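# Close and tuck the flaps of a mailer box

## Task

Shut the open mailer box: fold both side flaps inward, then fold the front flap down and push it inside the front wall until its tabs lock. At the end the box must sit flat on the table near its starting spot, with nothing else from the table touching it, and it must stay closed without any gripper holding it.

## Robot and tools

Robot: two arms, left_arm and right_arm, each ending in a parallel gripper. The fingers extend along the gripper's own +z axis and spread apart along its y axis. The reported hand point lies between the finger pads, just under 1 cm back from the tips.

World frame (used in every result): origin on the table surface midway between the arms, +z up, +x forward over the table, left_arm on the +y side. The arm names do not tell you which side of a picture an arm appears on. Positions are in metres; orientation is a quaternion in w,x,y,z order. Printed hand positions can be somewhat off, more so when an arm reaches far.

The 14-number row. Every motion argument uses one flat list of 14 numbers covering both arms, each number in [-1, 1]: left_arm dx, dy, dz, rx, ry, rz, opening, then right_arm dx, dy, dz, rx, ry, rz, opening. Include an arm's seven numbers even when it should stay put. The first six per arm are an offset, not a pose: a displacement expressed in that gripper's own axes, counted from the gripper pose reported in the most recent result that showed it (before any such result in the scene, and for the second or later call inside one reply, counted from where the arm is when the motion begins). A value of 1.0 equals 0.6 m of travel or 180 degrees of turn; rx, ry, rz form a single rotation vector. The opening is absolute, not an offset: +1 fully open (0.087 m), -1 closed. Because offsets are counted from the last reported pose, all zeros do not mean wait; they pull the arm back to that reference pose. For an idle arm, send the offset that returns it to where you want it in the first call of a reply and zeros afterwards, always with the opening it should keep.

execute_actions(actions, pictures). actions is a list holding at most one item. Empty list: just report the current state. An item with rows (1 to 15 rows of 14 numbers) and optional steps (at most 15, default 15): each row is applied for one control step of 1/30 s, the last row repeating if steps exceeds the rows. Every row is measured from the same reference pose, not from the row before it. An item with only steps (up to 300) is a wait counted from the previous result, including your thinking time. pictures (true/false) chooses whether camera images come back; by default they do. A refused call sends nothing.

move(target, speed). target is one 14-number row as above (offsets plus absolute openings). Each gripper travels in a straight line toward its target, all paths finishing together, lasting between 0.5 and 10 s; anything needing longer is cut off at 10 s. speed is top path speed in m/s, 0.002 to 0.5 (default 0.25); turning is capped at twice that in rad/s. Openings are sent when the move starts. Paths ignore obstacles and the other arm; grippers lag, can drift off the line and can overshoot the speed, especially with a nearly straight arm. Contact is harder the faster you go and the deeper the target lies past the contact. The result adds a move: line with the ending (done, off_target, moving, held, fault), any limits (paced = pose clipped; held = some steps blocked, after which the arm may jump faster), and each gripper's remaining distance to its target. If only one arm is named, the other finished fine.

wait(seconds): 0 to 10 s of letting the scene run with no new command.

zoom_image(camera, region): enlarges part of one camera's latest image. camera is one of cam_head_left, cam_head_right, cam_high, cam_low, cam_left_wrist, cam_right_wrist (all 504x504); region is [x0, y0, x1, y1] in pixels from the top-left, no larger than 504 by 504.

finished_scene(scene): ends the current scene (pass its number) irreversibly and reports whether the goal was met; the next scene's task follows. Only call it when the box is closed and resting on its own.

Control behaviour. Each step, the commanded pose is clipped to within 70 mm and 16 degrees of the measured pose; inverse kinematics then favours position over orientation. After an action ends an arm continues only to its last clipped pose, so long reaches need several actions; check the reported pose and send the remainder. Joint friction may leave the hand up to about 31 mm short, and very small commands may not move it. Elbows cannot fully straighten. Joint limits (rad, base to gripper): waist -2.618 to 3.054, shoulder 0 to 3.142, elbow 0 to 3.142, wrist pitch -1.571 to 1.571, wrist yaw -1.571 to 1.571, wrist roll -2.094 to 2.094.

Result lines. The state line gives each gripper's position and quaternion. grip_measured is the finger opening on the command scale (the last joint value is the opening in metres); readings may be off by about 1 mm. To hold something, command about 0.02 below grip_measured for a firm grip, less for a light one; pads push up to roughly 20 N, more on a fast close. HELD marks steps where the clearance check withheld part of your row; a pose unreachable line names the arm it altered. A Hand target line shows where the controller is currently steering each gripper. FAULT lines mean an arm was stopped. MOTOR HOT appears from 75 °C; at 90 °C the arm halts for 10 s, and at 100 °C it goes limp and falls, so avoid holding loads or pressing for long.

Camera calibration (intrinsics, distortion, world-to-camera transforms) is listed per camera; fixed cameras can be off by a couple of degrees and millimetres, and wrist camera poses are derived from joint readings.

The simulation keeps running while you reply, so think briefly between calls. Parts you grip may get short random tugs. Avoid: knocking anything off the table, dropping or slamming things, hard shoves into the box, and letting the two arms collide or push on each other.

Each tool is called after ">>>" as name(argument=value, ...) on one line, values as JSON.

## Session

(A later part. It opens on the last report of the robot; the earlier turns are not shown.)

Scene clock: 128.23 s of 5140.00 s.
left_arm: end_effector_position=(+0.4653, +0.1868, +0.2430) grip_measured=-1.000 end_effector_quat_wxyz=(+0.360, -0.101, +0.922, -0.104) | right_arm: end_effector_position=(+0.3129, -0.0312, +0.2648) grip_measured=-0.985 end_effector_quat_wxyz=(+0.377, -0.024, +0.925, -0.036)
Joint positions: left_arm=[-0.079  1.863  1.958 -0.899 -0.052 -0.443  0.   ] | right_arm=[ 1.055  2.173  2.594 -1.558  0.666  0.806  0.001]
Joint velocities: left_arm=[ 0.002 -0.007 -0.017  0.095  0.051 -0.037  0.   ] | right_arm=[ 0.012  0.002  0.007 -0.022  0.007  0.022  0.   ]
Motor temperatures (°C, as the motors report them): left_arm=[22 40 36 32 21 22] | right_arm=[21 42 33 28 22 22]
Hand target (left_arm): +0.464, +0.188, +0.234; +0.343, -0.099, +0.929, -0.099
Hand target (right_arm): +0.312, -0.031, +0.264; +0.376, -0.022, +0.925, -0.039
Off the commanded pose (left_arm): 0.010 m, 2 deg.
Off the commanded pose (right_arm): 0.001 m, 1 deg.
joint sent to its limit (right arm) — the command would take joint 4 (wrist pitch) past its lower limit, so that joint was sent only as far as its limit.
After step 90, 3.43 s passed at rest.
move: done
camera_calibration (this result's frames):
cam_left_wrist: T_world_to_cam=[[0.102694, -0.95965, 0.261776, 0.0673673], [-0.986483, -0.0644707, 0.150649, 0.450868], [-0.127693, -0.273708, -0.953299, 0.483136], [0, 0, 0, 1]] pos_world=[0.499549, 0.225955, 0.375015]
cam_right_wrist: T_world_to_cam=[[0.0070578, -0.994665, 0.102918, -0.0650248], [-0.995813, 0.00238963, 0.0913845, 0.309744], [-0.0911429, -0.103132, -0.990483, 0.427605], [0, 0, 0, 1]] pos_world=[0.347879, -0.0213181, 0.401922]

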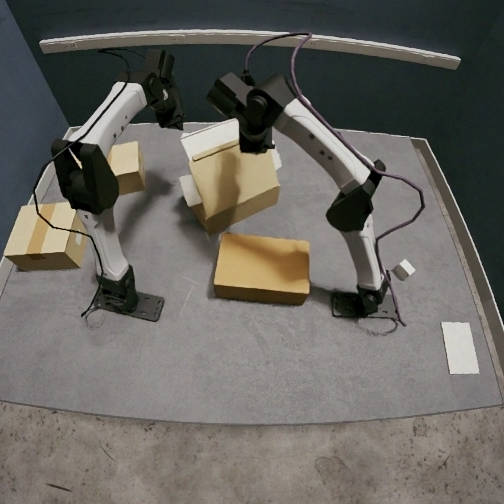

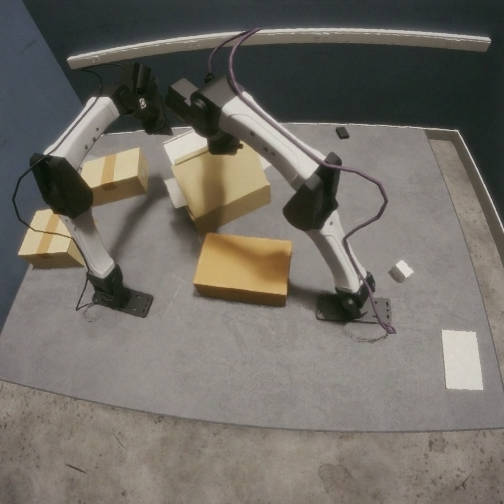

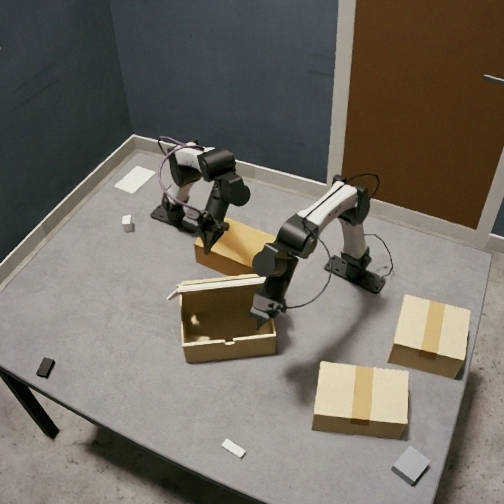

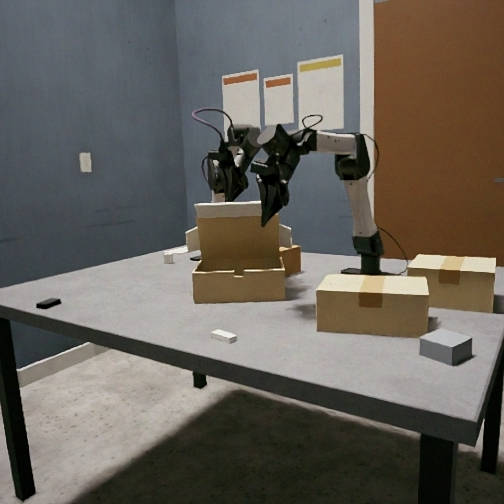

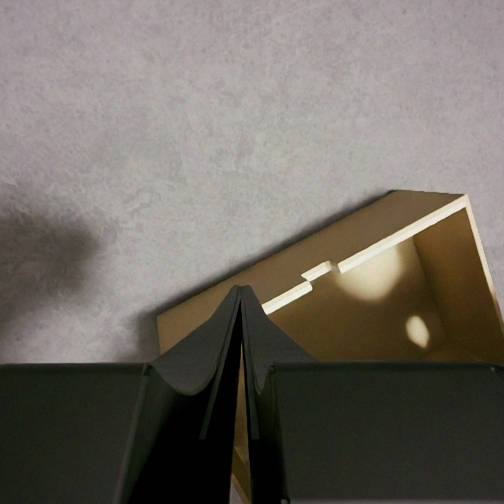

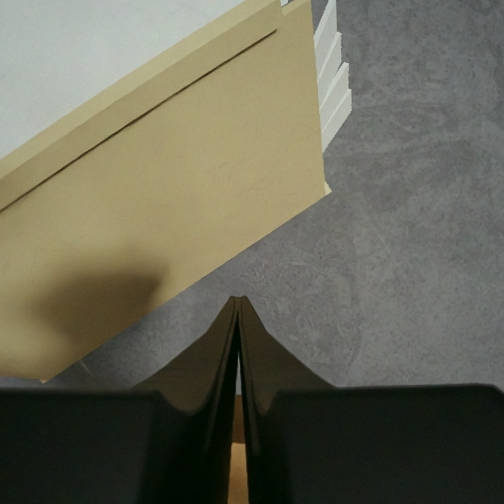

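>>> move(target=[0.23,-0.09,-0.004,0.28,0,0,-1,0,0,0,0,0,0,-1], speed=0.15)

Scene clock: 136.27 s of 5140.00 s.
left_arm: end_effector_position=(+0.3743, +0.0955, +0.1866) grip_measured=-1.000 end_effector_quat_wxyz=(+0.390, +0.074, +0.780, -0.484) | right_arm: end_effector_position=(+0.3127, -0.0314, +0.2647) grip_measured=-0.985 end_effector_quat_wxyz=(+0.377, -0.024, +0.925, -0.036)
Joint positions: left_arm=[-0.036  1.54   0.896  0.323  0.758 -0.573  0.   ] | right_arm=[ 1.055  2.173  2.594 -1.559  0.666  0.807  0.001]
Joint velocities: left_arm=[-0.002 -0.002  0.002 -0.022 -0.022 -0.095  0.   ] | right_arm=[-0.012 -0.002 -0.012  0.022  0.022 -0.007  0.   ]
Motor temperatures (°C, as the motors report them): left_arm=[22 40 36 32 21 22] | right_arm=[21 42 33 28 22 22]
Hand target (left_arm): +0.371, +0.098, +0.172; +0.374, +0.064, +0.788, -0.484
Hand target (right_arm): +0.313, -0.031, +0.265; +0.377, -0.024, +0.925, -0.036
Off the commanded pose (left_arm): 0.017 m, 3 deg.
Off the commanded pose (right_arm): 0.000 m, 0 deg.
After step 90, 1.47 s passed at rest.
move: off_target (left_arm)
camera_calibration (this result's frames):
cam_left_wrist: T_world_to_cam=[[-0.500311, -0.519806, 0.692453, 0.107204], [-0.844241, 0.470404, -0.256861, 0.335448], [-0.192215, -0.713108, -0.674189, 0.406768], [0, 0, 0, 1]] pos_world=[0.415021, 0.187999, 0.286169]
cam_right_wrist: T_world_to_cam=[[0.0068691, -0.994561, 0.103933, -0.0654873], [-0.995739, 0.00275475, 0.092171, 0.309356], [-0.0919559, -0.104123, -0.990304, 0.427629], [0, 0, 0, 1]] pos_world=[0.347811, -0.0214572, 0.401775]

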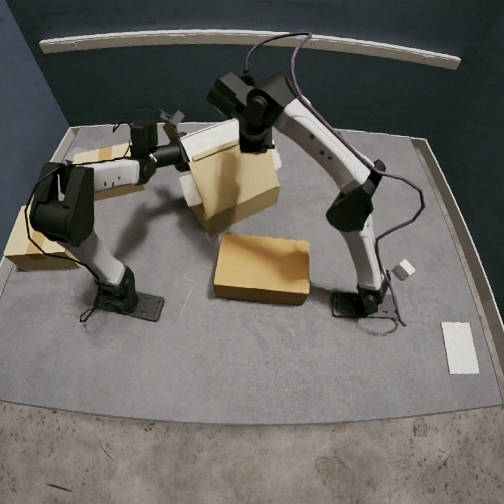

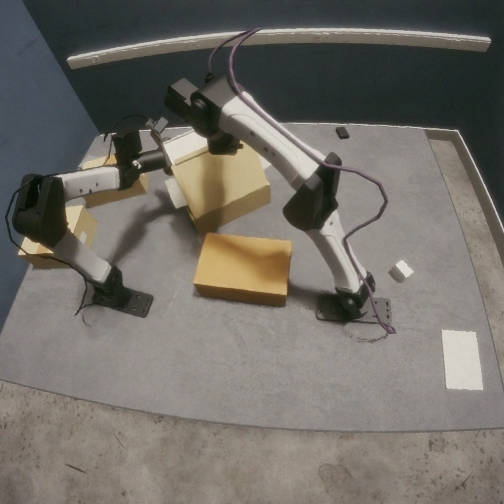

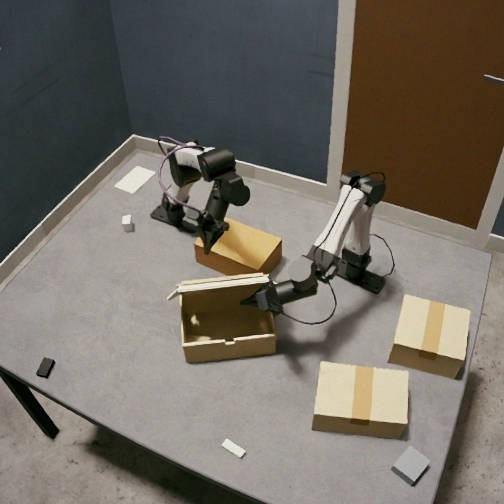

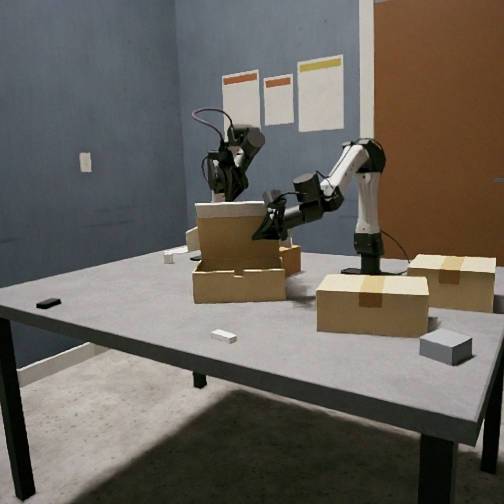

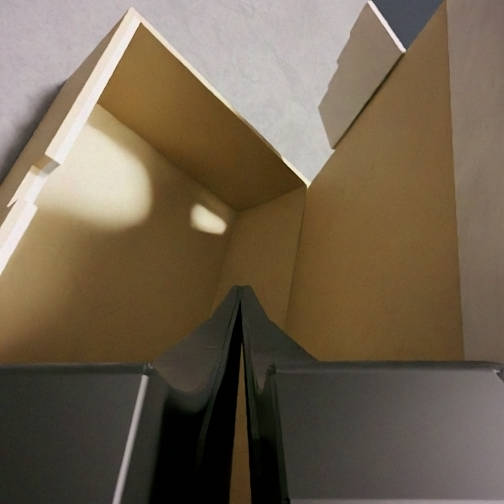

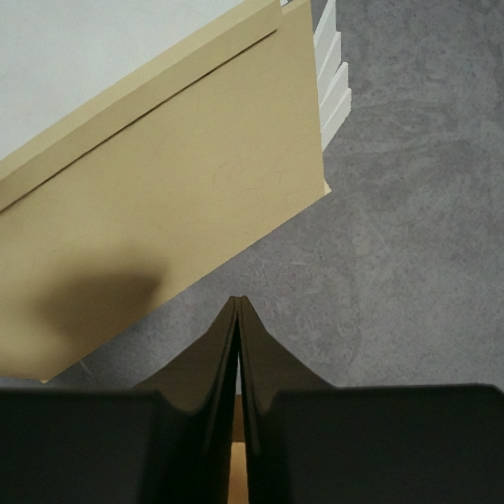

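>>> move(target=[0,0,0,0,0,0,-1,-0.165,0.117,0.042,0,0,0,-1], speed=0.15)

>>> move(target=[0,0,0,0,0,0,-1,-0.078,0.087,0.113,0,0,0,-1], speed=0.1)

Scene clock: 141.90 s of 5140.00 s.
left_arm: end_effector_position=(+0.3743, +0.0954, +0.1869) grip_measured=-1.000 end_effector_quat_wxyz=(+0.390, +0.075, +0.780, -0.484) | right_arm: end_effector_position=(+0.3950, +0.0397, +0.3068) grip_measured=-0.985 end_effector_quat_wxyz=(+0.505, -0.056, +0.859, +0.067)
Joint positions: left_arm=[-0.036  1.54   0.896  0.325  0.759 -0.574  0.   ] | right_arm=[ 1.008  2.337  2.829 -1.142  0.653  0.499  0.001]
Joint velocities: left_arm=[-0.002  0.012 -0.002 -0.007  0.007 -0.007  0.   ] | right_arm=[ 0.002 -0.007 -0.017  0.022 -0.095 -0.081  0.001]
Motor temperatures (°C, as the motors report them): left_arm=[22 39 36 33 21 22] | right_arm=[21 42 33 28 22 22]
Hand target (left_arm): +0.374, +0.096, +0.187; +0.390, +0.074, +0.780, -0.484
Hand target (right_arm): +0.401, +0.043, +0.311; +0.514, -0.054, +0.853, +0.075
Off the commanded pose (left_arm): 0.000 m, 0 deg.
Off the commanded pose (right_arm): 0.007 m, 21 deg; orientation clipped at the last step of the last action.
elbow stopped short (right arm): the move would have taken joint 3 (elbow) straighter than the controller allows; a more bent joint 3 avoids this.
After step 90, 1.13 s passed at rest.
move: off_target (right_arm); limits=paced
camera_calibration (this result's frames):
cam_left_wrist: T_world_to_cam=[[-0.501427, -0.518817, 0.692387, 0.107243], [-0.843673, 0.470603, -0.258358, 0.335681], [-0.191799, -0.713696, -0.673685, 0.40675], [0, 0, 0, 1]] pos_world=[0.414993, 0.187963, 0.286493]
cam_right_wrist: T_world_to_cam=[[0.149724, -0.987797, -0.0428878, -0.0112874], [-0.969972, -0.138337, -0.200041, 0.472252], [0.191667, 0.0715509, -0.978848, 0.361788], [0, 0, 0, 1]] pos_world=[0.390419, 0.0282939, 0.448121]

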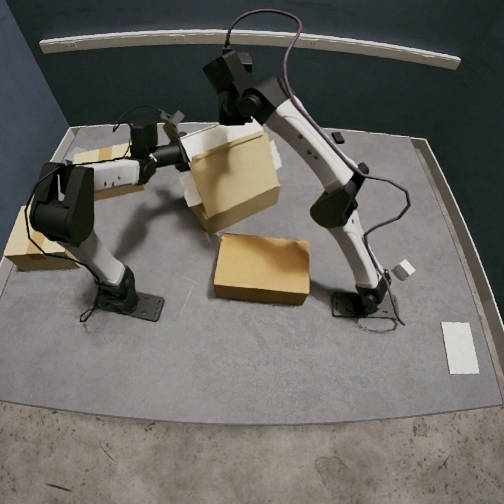

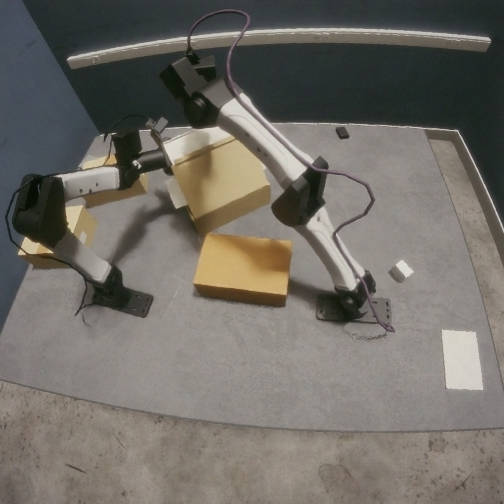

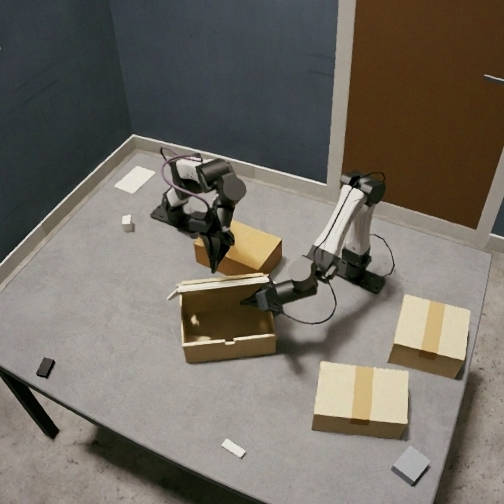

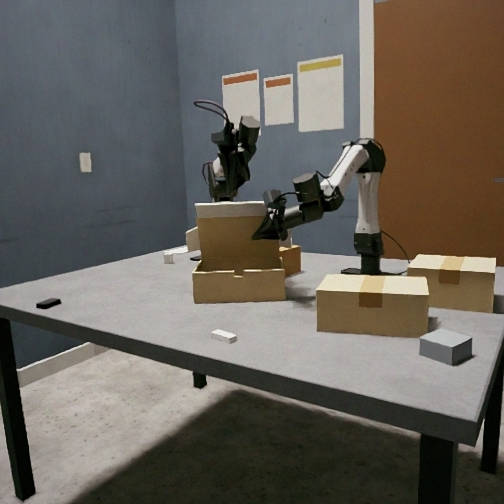

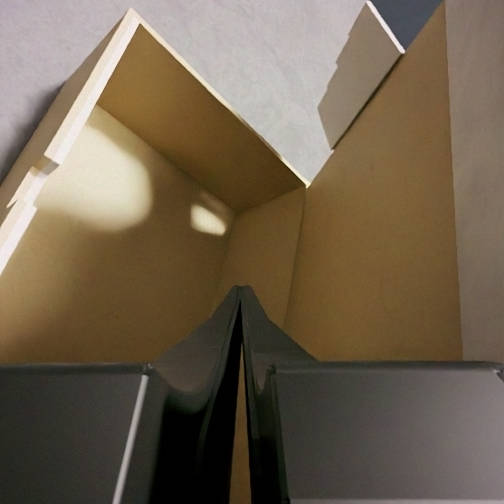

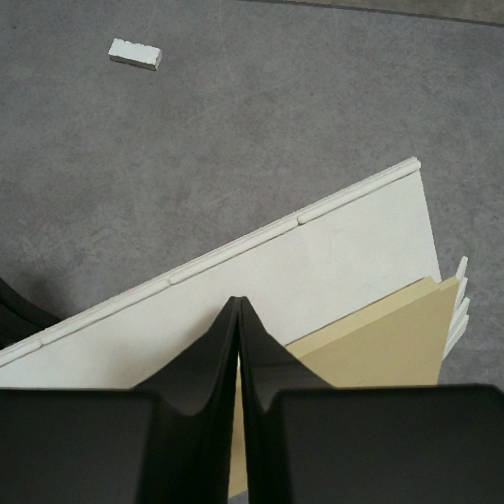

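Scene clock: 143.57 s of 5140.00 s.
left_arm: end_effector_position=(+0.3743, +0.0954, +0.1869) grip_measured=-1.000 end_effector_quat_wxyz=(+0.390, +0.075, +0.780, -0.484) | right_arm: end_effector_position=(+0.4627, +0.1022, +0.3117) grip_measured=-0.985 end_effector_quat_wxyz=(+0.595, -0.076, +0.788, +0.140)
Joint positions: left_arm=[-0.036  1.54   0.896  0.325  0.759 -0.574  0.   ] | right_arm=[ 0.967  2.474  2.829 -0.66   0.573  0.304  0.001]
Joint velocities: left_arm=[ 0.012 -0.007 -0.007 -0.022  0.037 -0.139  0.   ] | right_arm=[ 0.002 -0.007  0.002 -0.037 -0.007 -0.125 -0.001]
Motor temperatures (°C, as the motors report them): left_arm=[22 39 36 33 21 22] | right_arm=[21 42 33 29 22 22]
Hand target (left_arm): +0.374, +0.095, +0.187; +0.390, +0.075, +0.780, -0.484
Hand target (right_arm): +0.468, +0.103, +0.319; +0.605, -0.073, +0.779, +0.147
Off the commanded pose (left_arm): 0.000 m, 0 deg.
Off the commanded pose (right_arm): 0.008 m, 16 deg.
elbow stopped short (right arm): the move would have taken joint 3 (elbow) straighter than the controller allows; a more bent joint 3 avoids this.
move: off_target (right_arm)
camera_calibration (this result's frames):
cam_left_wrist: T_world_to_cam=[[-0.501427, -0.518817, 0.692387, 0.107243], [-0.843673, 0.470603, -0.258358, 0.335681], [-0.191799, -0.713696, -0.673685, 0.40675], [0, 0, 0, 1]] pos_world=[0.414993, 0.187963, 0.286493]
cam_right_wrist: T_world_to_cam=[[0.26974, -0.955593, -0.118667, 0.00530922], [-0.882744, -0.196158, -0.426948, 0.583875], [0.384712, 0.219917, -0.896456, 0.218932], [0, 0, 0, 1]] pos_world=[0.429754, 0.0714581, 0.446177]

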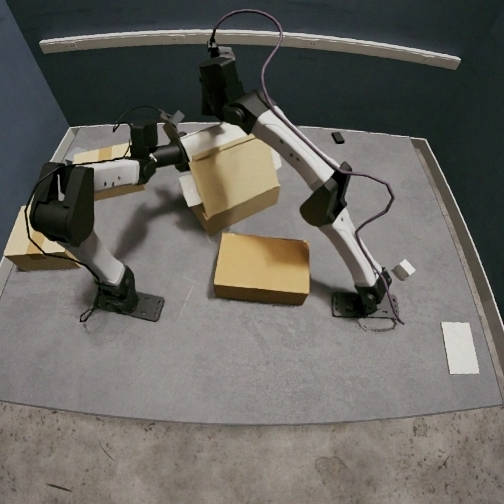

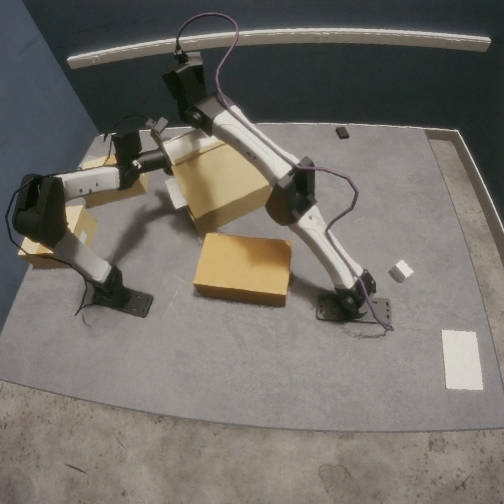

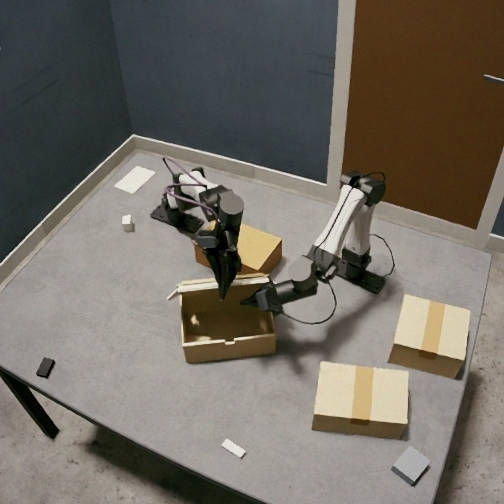

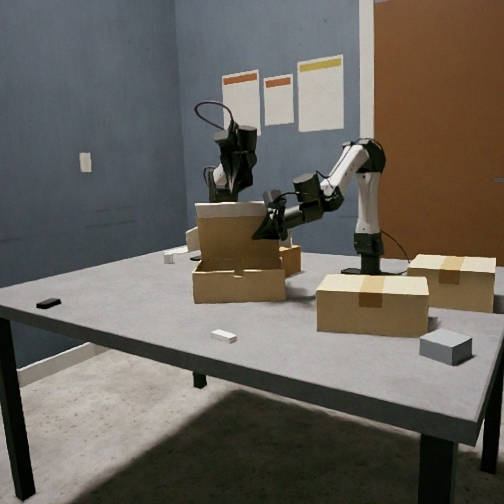

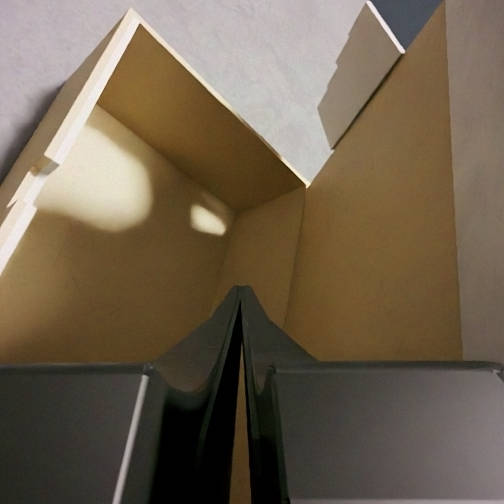

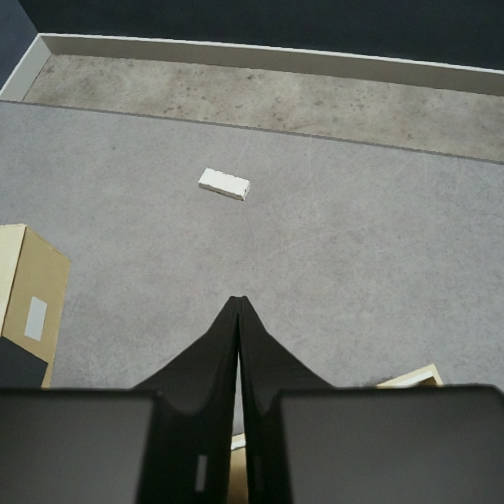

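>>> move(target=[0,0,0,0,0,0,-1,0.02,-0.04,-0.097,0,0.12,0,-1], speed=0.15)

Scene clock: 148.23 s of 5140.00 s.
left_arm: end_effector_position=(+0.3743, +0.0954, +0.1869) grip_measured=-1.000 end_effector_quat_wxyz=(+0.390, +0.075, +0.780, -0.484) | right_arm: end_effector_position=(+0.4134, +0.0685, +0.2914) grip_measured=-0.985 end_effector_quat_wxyz=(+0.473, -0.114, +0.861, +0.148)
Joint positions: left_arm=[-0.036  1.54   0.896  0.325  0.759 -0.574  0.   ] | right_arm=[ 0.944  2.378  2.829 -1.034  0.397  0.42   0.001]
Joint velocities: left_arm=[ 0.012 -0.007 -0.002  0.037 -0.037  0.007  0.   ] | right_arm=[-0.012 -0.012 -0.007 -0.051 -0.051  0.007 -0.   ]
Motor temperatures (°C, as the motors report them): left_arm=[22 39 36 33 21 22] | right_arm=[21 43 33 29 22 22]
Hand target (left_arm): +0.374, +0.095, +0.187; +0.390, +0.075, +0.780, -0.484
Hand target (right_arm): +0.411, +0.061, +0.310; +0.481, -0.104, +0.855, +0.161
Off the commanded pose (left_arm): 0.000 m, 0 deg.
Off the commanded pose (right_arm): 0.021 m, 6 deg.
elbow stopped short (right arm): the move would have taken joint 3 (elbow) straighter than the controller allows; a more bent joint 3 avoids this.
move: off_target (right_arm)
camera_calibration (this result's frames):
cam_left_wrist: T_world_to_cam=[[-0.501427, -0.518817, 0.692387, 0.107243], [-0.843673, 0.470603, -0.258358, 0.335681], [-0.191799, -0.713696, -0.673685, 0.40675], [0, 0, 0, 1]] pos_world=[0.414993, 0.187963, 0.286493]
cam_right_wrist: T_world_to_cam=[[0.323073, -0.937266, -0.130982, -0.0357802], [-0.939781, -0.301427, -0.161101, 0.478369], [0.111513, 0.175142, -0.978208, 0.366965], [0, 0, 0, 1]] pos_world=[0.4202, 0.0463864, 0.431347]

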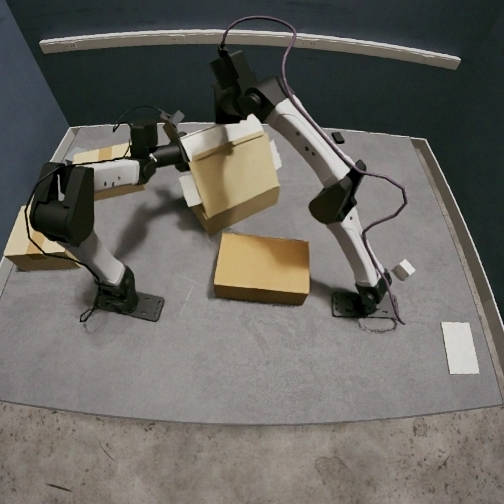

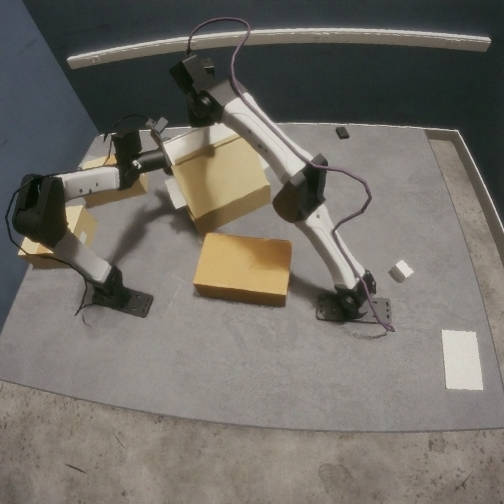

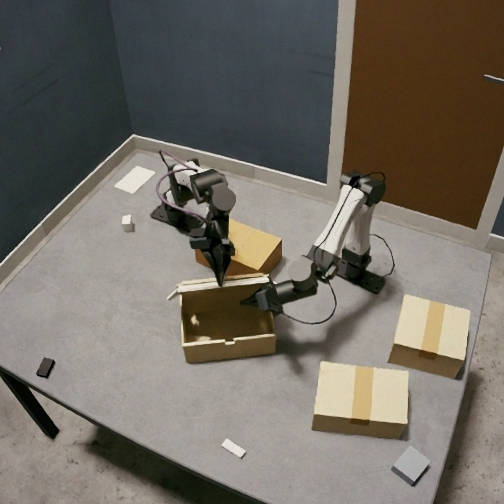

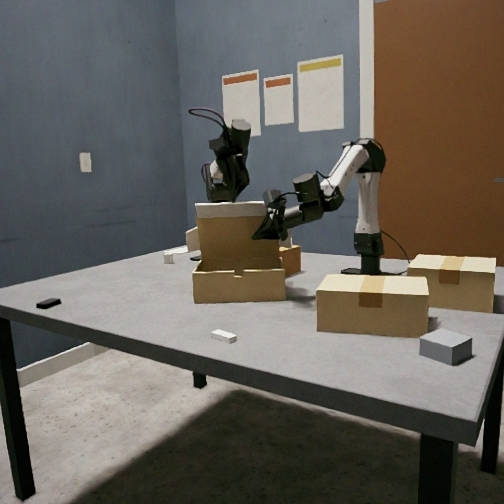

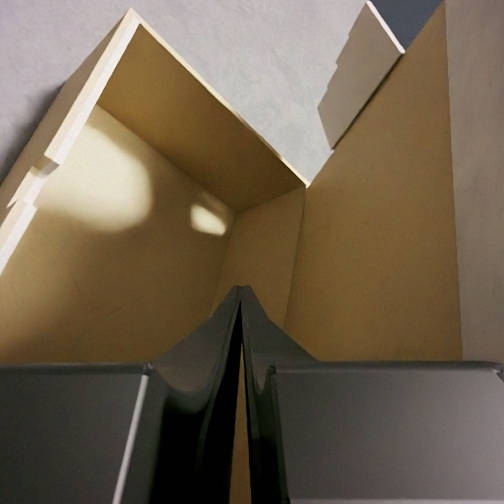

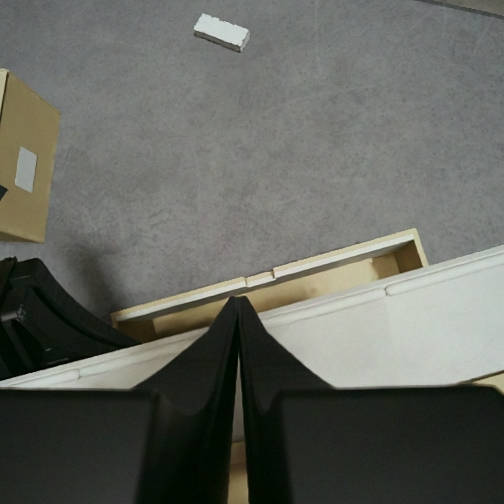

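>>> move(target=[0,0,0,0,0,0,-1,0.127,-0.022,0.076,0,0.15,0,-1], speed=0.08)

Scene clock: 153.70 s of 5140.00 s.
left_arm: end_effector_position=(+0.3743, +0.0954, +0.1869) grip_measured=-1.000 end_effector_quat_wxyz=(+0.390, +0.075, +0.780, -0.484) | right_arm: end_effector_position=(+0.4119, +0.0716, +0.2060) grip_measured=-0.985 end_effector_quat_wxyz=(+0.340, -0.145, +0.913, +0.175)
Joint positions: left_arm=[-0.036  1.54   0.896  0.325  0.759 -0.574  0.   ] | right_arm=[ 0.87   2.492  2.829 -1.132  0.135  0.455  0.001]
Joint velocities: left_arm=[ 0.007  0.017 -0.012 -0.066 -0.037  0.007  0.   ] | right_arm=[ 0.002  0.017 -0.007  0.007  0.007  0.037  0.001]
Motor temperatures (°C, as the motors report them): left_arm=[22 38 36 33 21 22] | right_arm=[21 44 34 29 22 22]
Hand target (left_arm): +0.374, +0.095, +0.187; +0.390, +0.075, +0.780, -0.484
Hand target (right_arm): +0.413, +0.069, +0.202; +0.332, -0.139, +0.916, +0.175
Off the commanded pose (left_arm): 0.000 m, 0 deg.
Off the commanded pose (right_arm): 0.006 m, 12 deg.
elbow stopped short (right arm): the move would have taken joint 3 (elbow) straighter than the controller allows; a more bent joint 3 avoids this.
move: off_target (right_arm)
camera_calibration (this result's frames):
cam_left_wrist: T_world_to_cam=[[-0.501427, -0.518817, 0.692387, 0.107243], [-0.843673, 0.470603, -0.258358, 0.335681], [-0.191799, -0.713696, -0.673685, 0.40675], [0, 0, 0, 1]] pos_world=[0.414993, 0.187963, 0.286493]
cam_right_wrist: T_world_to_cam=[[0.375938, -0.903992, -0.203639, -0.0527455], [-0.909289, -0.402212, 0.106858, 0.403621], [-0.178505, 0.144994, -0.973197, 0.403627], [0, 0, 0, 1]] pos_world=[0.458887, 0.0561362, 0.338938]

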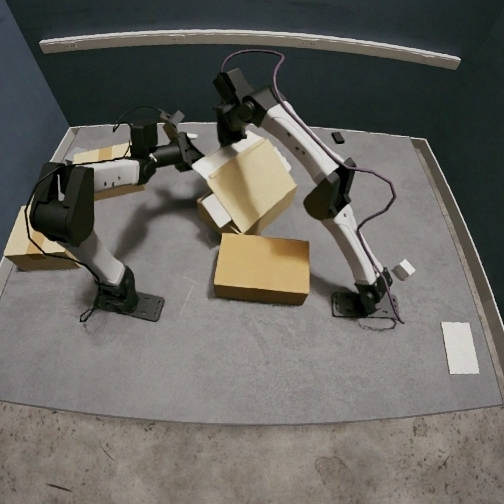

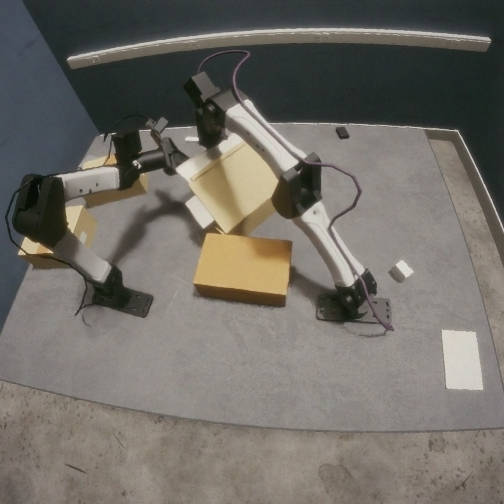

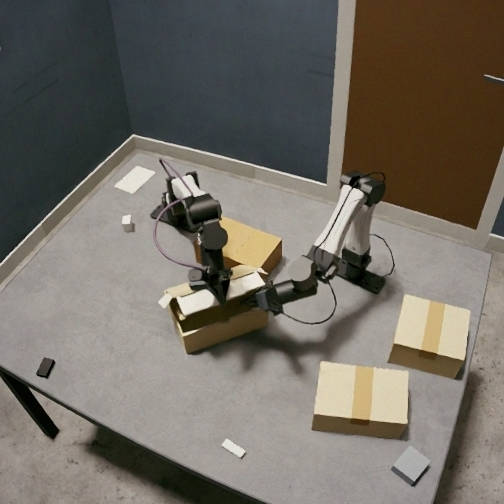

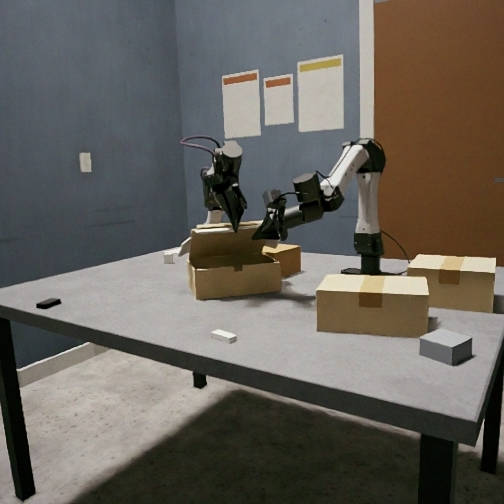

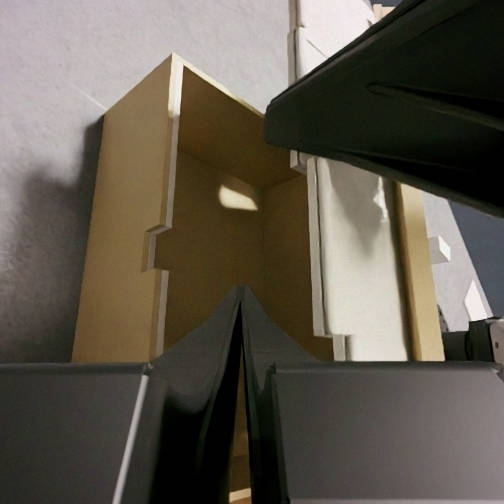

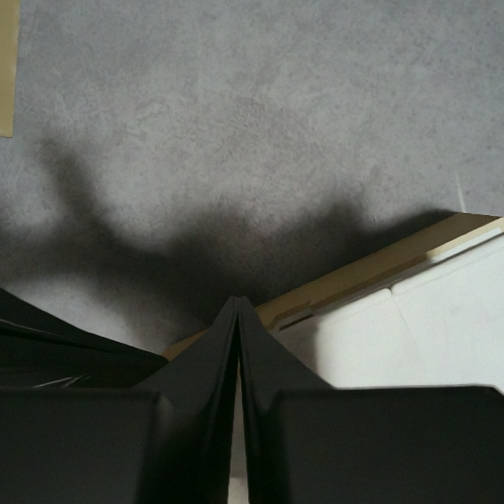

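>>> move(target=[0,0,-0.13,-0.064,-0.066,-0.021,0.3,-0.134,0.044,-0.142,0,0,0,-1], speed=0.12)

Scene clock: 160.17 s of 5140.00 s.
left_arm: end_effector_position=(+0.3364, +0.1531, +0.2209) grip_measured=+0.300 end_effector_quat_wxyz=(+0.474, -0.022, +0.771, -0.425) | right_arm: end_effector_position=(+0.4106, +0.0696, +0.3017) grip_measured=-0.985 end_effector_quat_wxyz=(+0.423, -0.132, +0.864, +0.239)
Joint positions: left_arm=[ 0.037  1.141  0.689  0.226  0.559 -0.639  0.057] | right_arm=[ 0.87   2.352  2.829 -1.039  0.134  0.447  0.001]
Joint velocities: left_arm=[-0.007  0.002  0.002 -0.007 -0.007 -0.081  0.   ] | right_arm=[ 0.017 -0.002 -0.017 -0.037  0.037 -0.066 -0.   ]
Motor temperatures (°C, as the motors report them): left_arm=[22 38 37 34 21 22] | right_arm=[21 45 34 29 22 22]
Hand target (left_arm): +0.332, +0.158, +0.206; +0.457, -0.040, +0.784, -0.419
Hand target (right_arm): +0.410, +0.069, +0.325; +0.445, -0.132, +0.848, +0.255
Off the commanded pose (left_arm): 0.018 m, 3 deg.
Off the commanded pose (right_arm): 0.024 m, 13 deg.
elbow stopped short (right arm): the move would have taken joint 3 (elbow) straighter than the controller allows; a more bent joint 3 avoids this.
After step 90, 1.77 s passed at rest.
move: off_target (left_arm, right_arm)
camera_calibration (this result's frames):
cam_left_wrist: T_world_to_cam=[[-0.375426, -0.638096, 0.672227, 0.0749838], [-0.925669, 0.221492, -0.306722, 0.361739], [0.0468251, -0.737411, -0.673819, 0.386909], [0, 0, 0, 1]] pos_world=[0.344885, 0.253035, 0.321254]
cam_right_wrist: T_world_to_cam=[[0.420667, -0.860822, -0.286401, -0.0309708], [-0.906924, -0.407025, -0.108716, 0.4558], [-0.0229871, 0.305477, -0.951922, 0.415417], [0, 0, 0, 1]] pos_world=[0.435954, 0.0319617, 0.436127]

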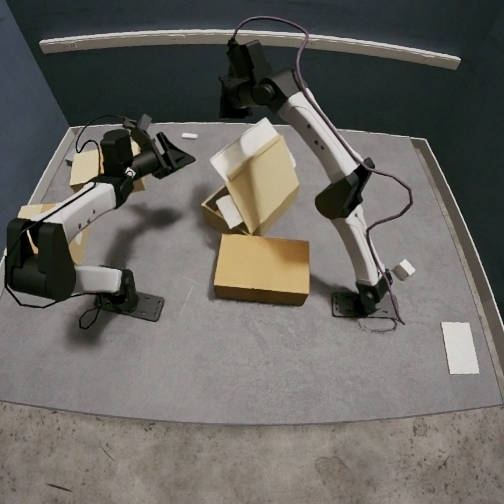

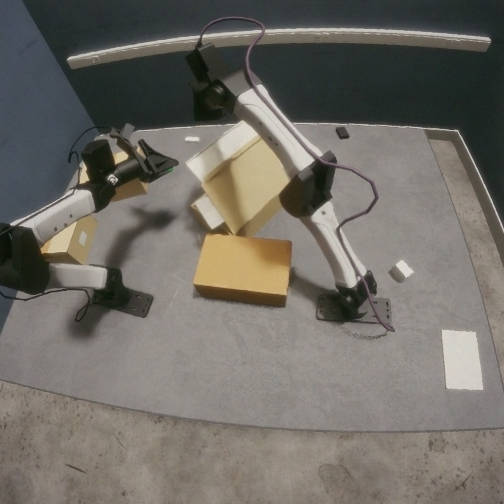

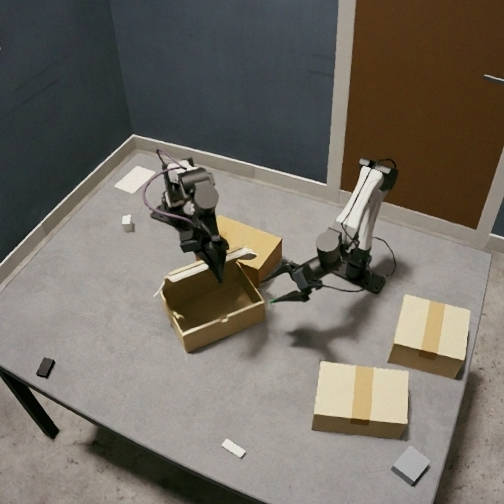

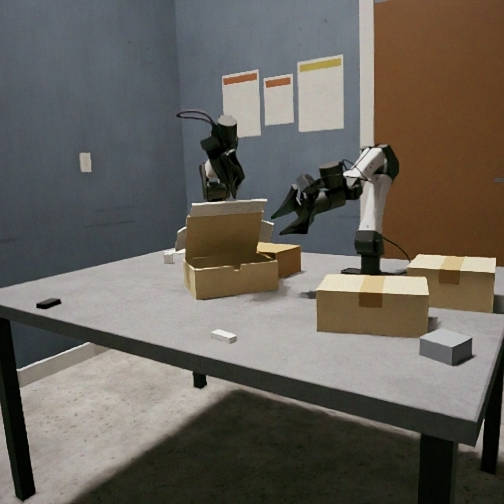

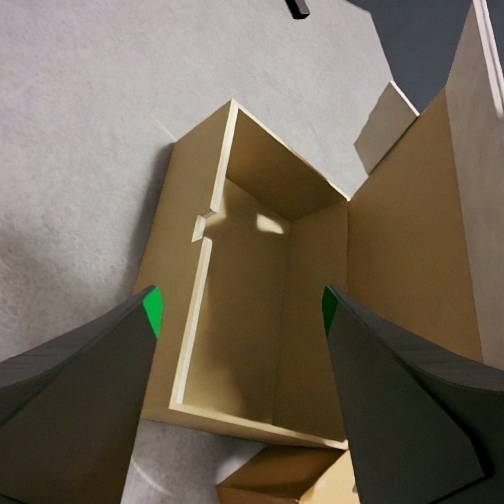

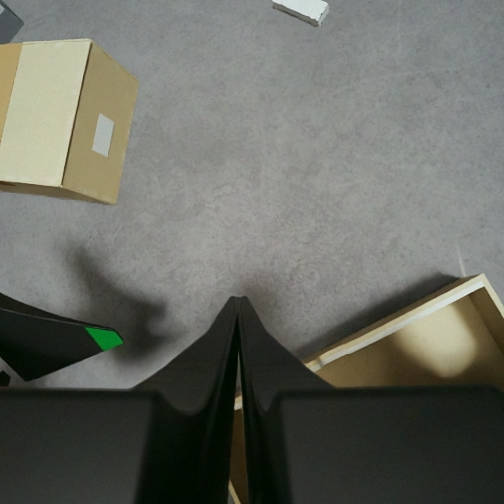

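>>> move(target=[0.13,-0.147,0.0,0,0,0,0.3,0,0,0,0,0,0,-1], speed=0.12)

Scene clock: 167.43 s of 5140.00 s.
left_arm: end_effector_position=(+0.2674, +0.0603, +0.2434) grip_measured=+0.300 end_effector_quat_wxyz=(+0.485, -0.024, +0.756, -0.439) | right_arm: end_effector_position=(+0.4107, +0.0697, +0.3019) grip_measured=-0.985 end_effector_quat_wxyz=(+0.423, -0.132, +0.864, +0.239)
Joint positions: left_arm=[-0.491  0.979  0.646  0.187  0.045 -0.76   0.057] | right_arm=[ 0.87   2.352  2.829 -1.038  0.134  0.447  0.001]
Joint velocities: left_arm=[-0.022  0.002 -0.002 -0.037 -0.066  0.051  0.   ] | right_arm=[-0.002 -0.017 -0.012  0.037 -0.037 -0.051 -0.   ]
Motor temperatures (°C, as the motors report them): left_arm=[22 37 36 34 21 22] | right_arm=[21 46 34 30 22 22]
Hand target (left_arm): +0.262, +0.062, +0.229; +0.471, -0.027, +0.770, -0.430
Hand target (right_arm): +0.411, +0.070, +0.302; +0.423, -0.132, +0.864, +0.239
Off the commanded pose (left_arm): 0.019 m, 3 deg.
Off the commanded pose (right_arm): 0.000 m, 0 deg.
After step 90, 2.70 s passed at rest.
move: off_target (left_arm)
camera_calibration (this result's frames):
cam_left_wrist: T_world_to_cam=[[-0.396649, -0.614743, 0.681733, -0.023308], [-0.915561, 0.211159, -0.342286, 0.331871], [0.066464, -0.759936, -0.646591, 0.326327], [0, 0, 0, 1]] pos_world=[0.272915, 0.163582, 0.340485]
cam_right_wrist: T_world_to_cam=[[0.421046, -0.86065, -0.286362, -0.0310806], [-0.906764, -0.407174, -0.109492, 0.456111], [-0.0223648, 0.305763, -0.951845, 0.415231], [0, 0, 0, 1]] pos_world=[0.435957, 0.0320046, 0.436275]

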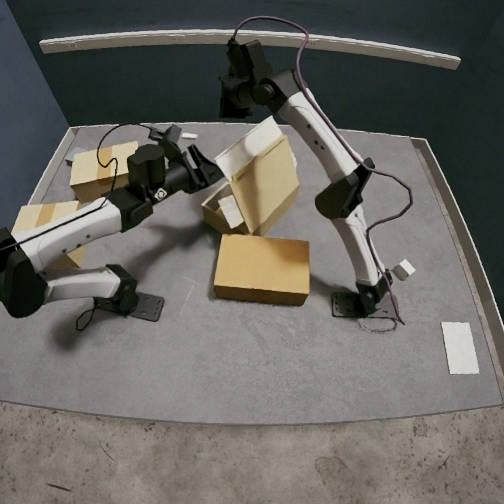

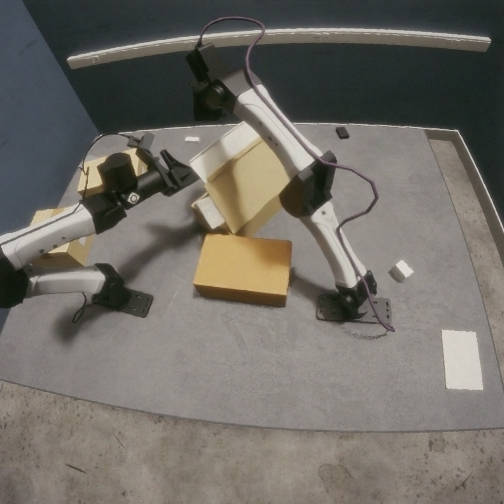

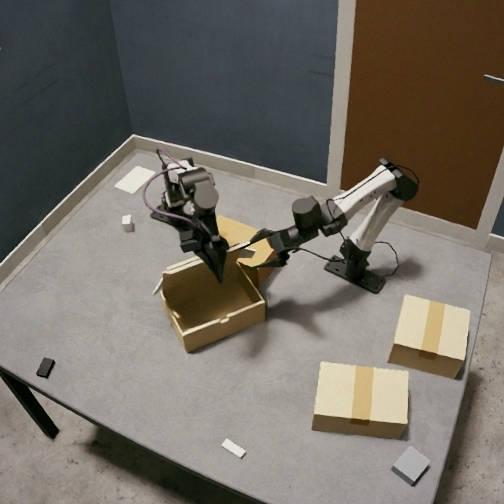

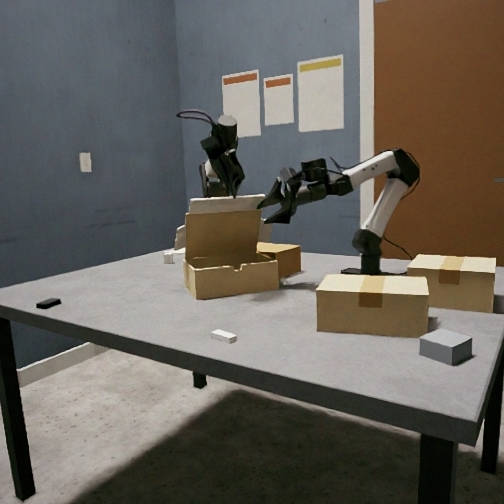

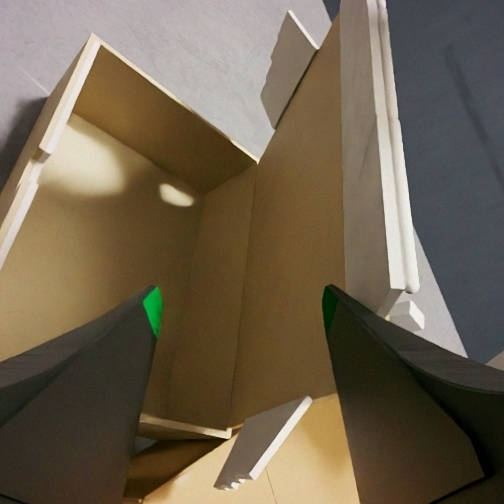

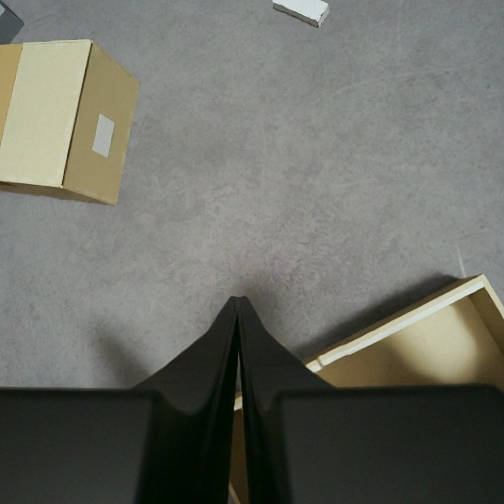

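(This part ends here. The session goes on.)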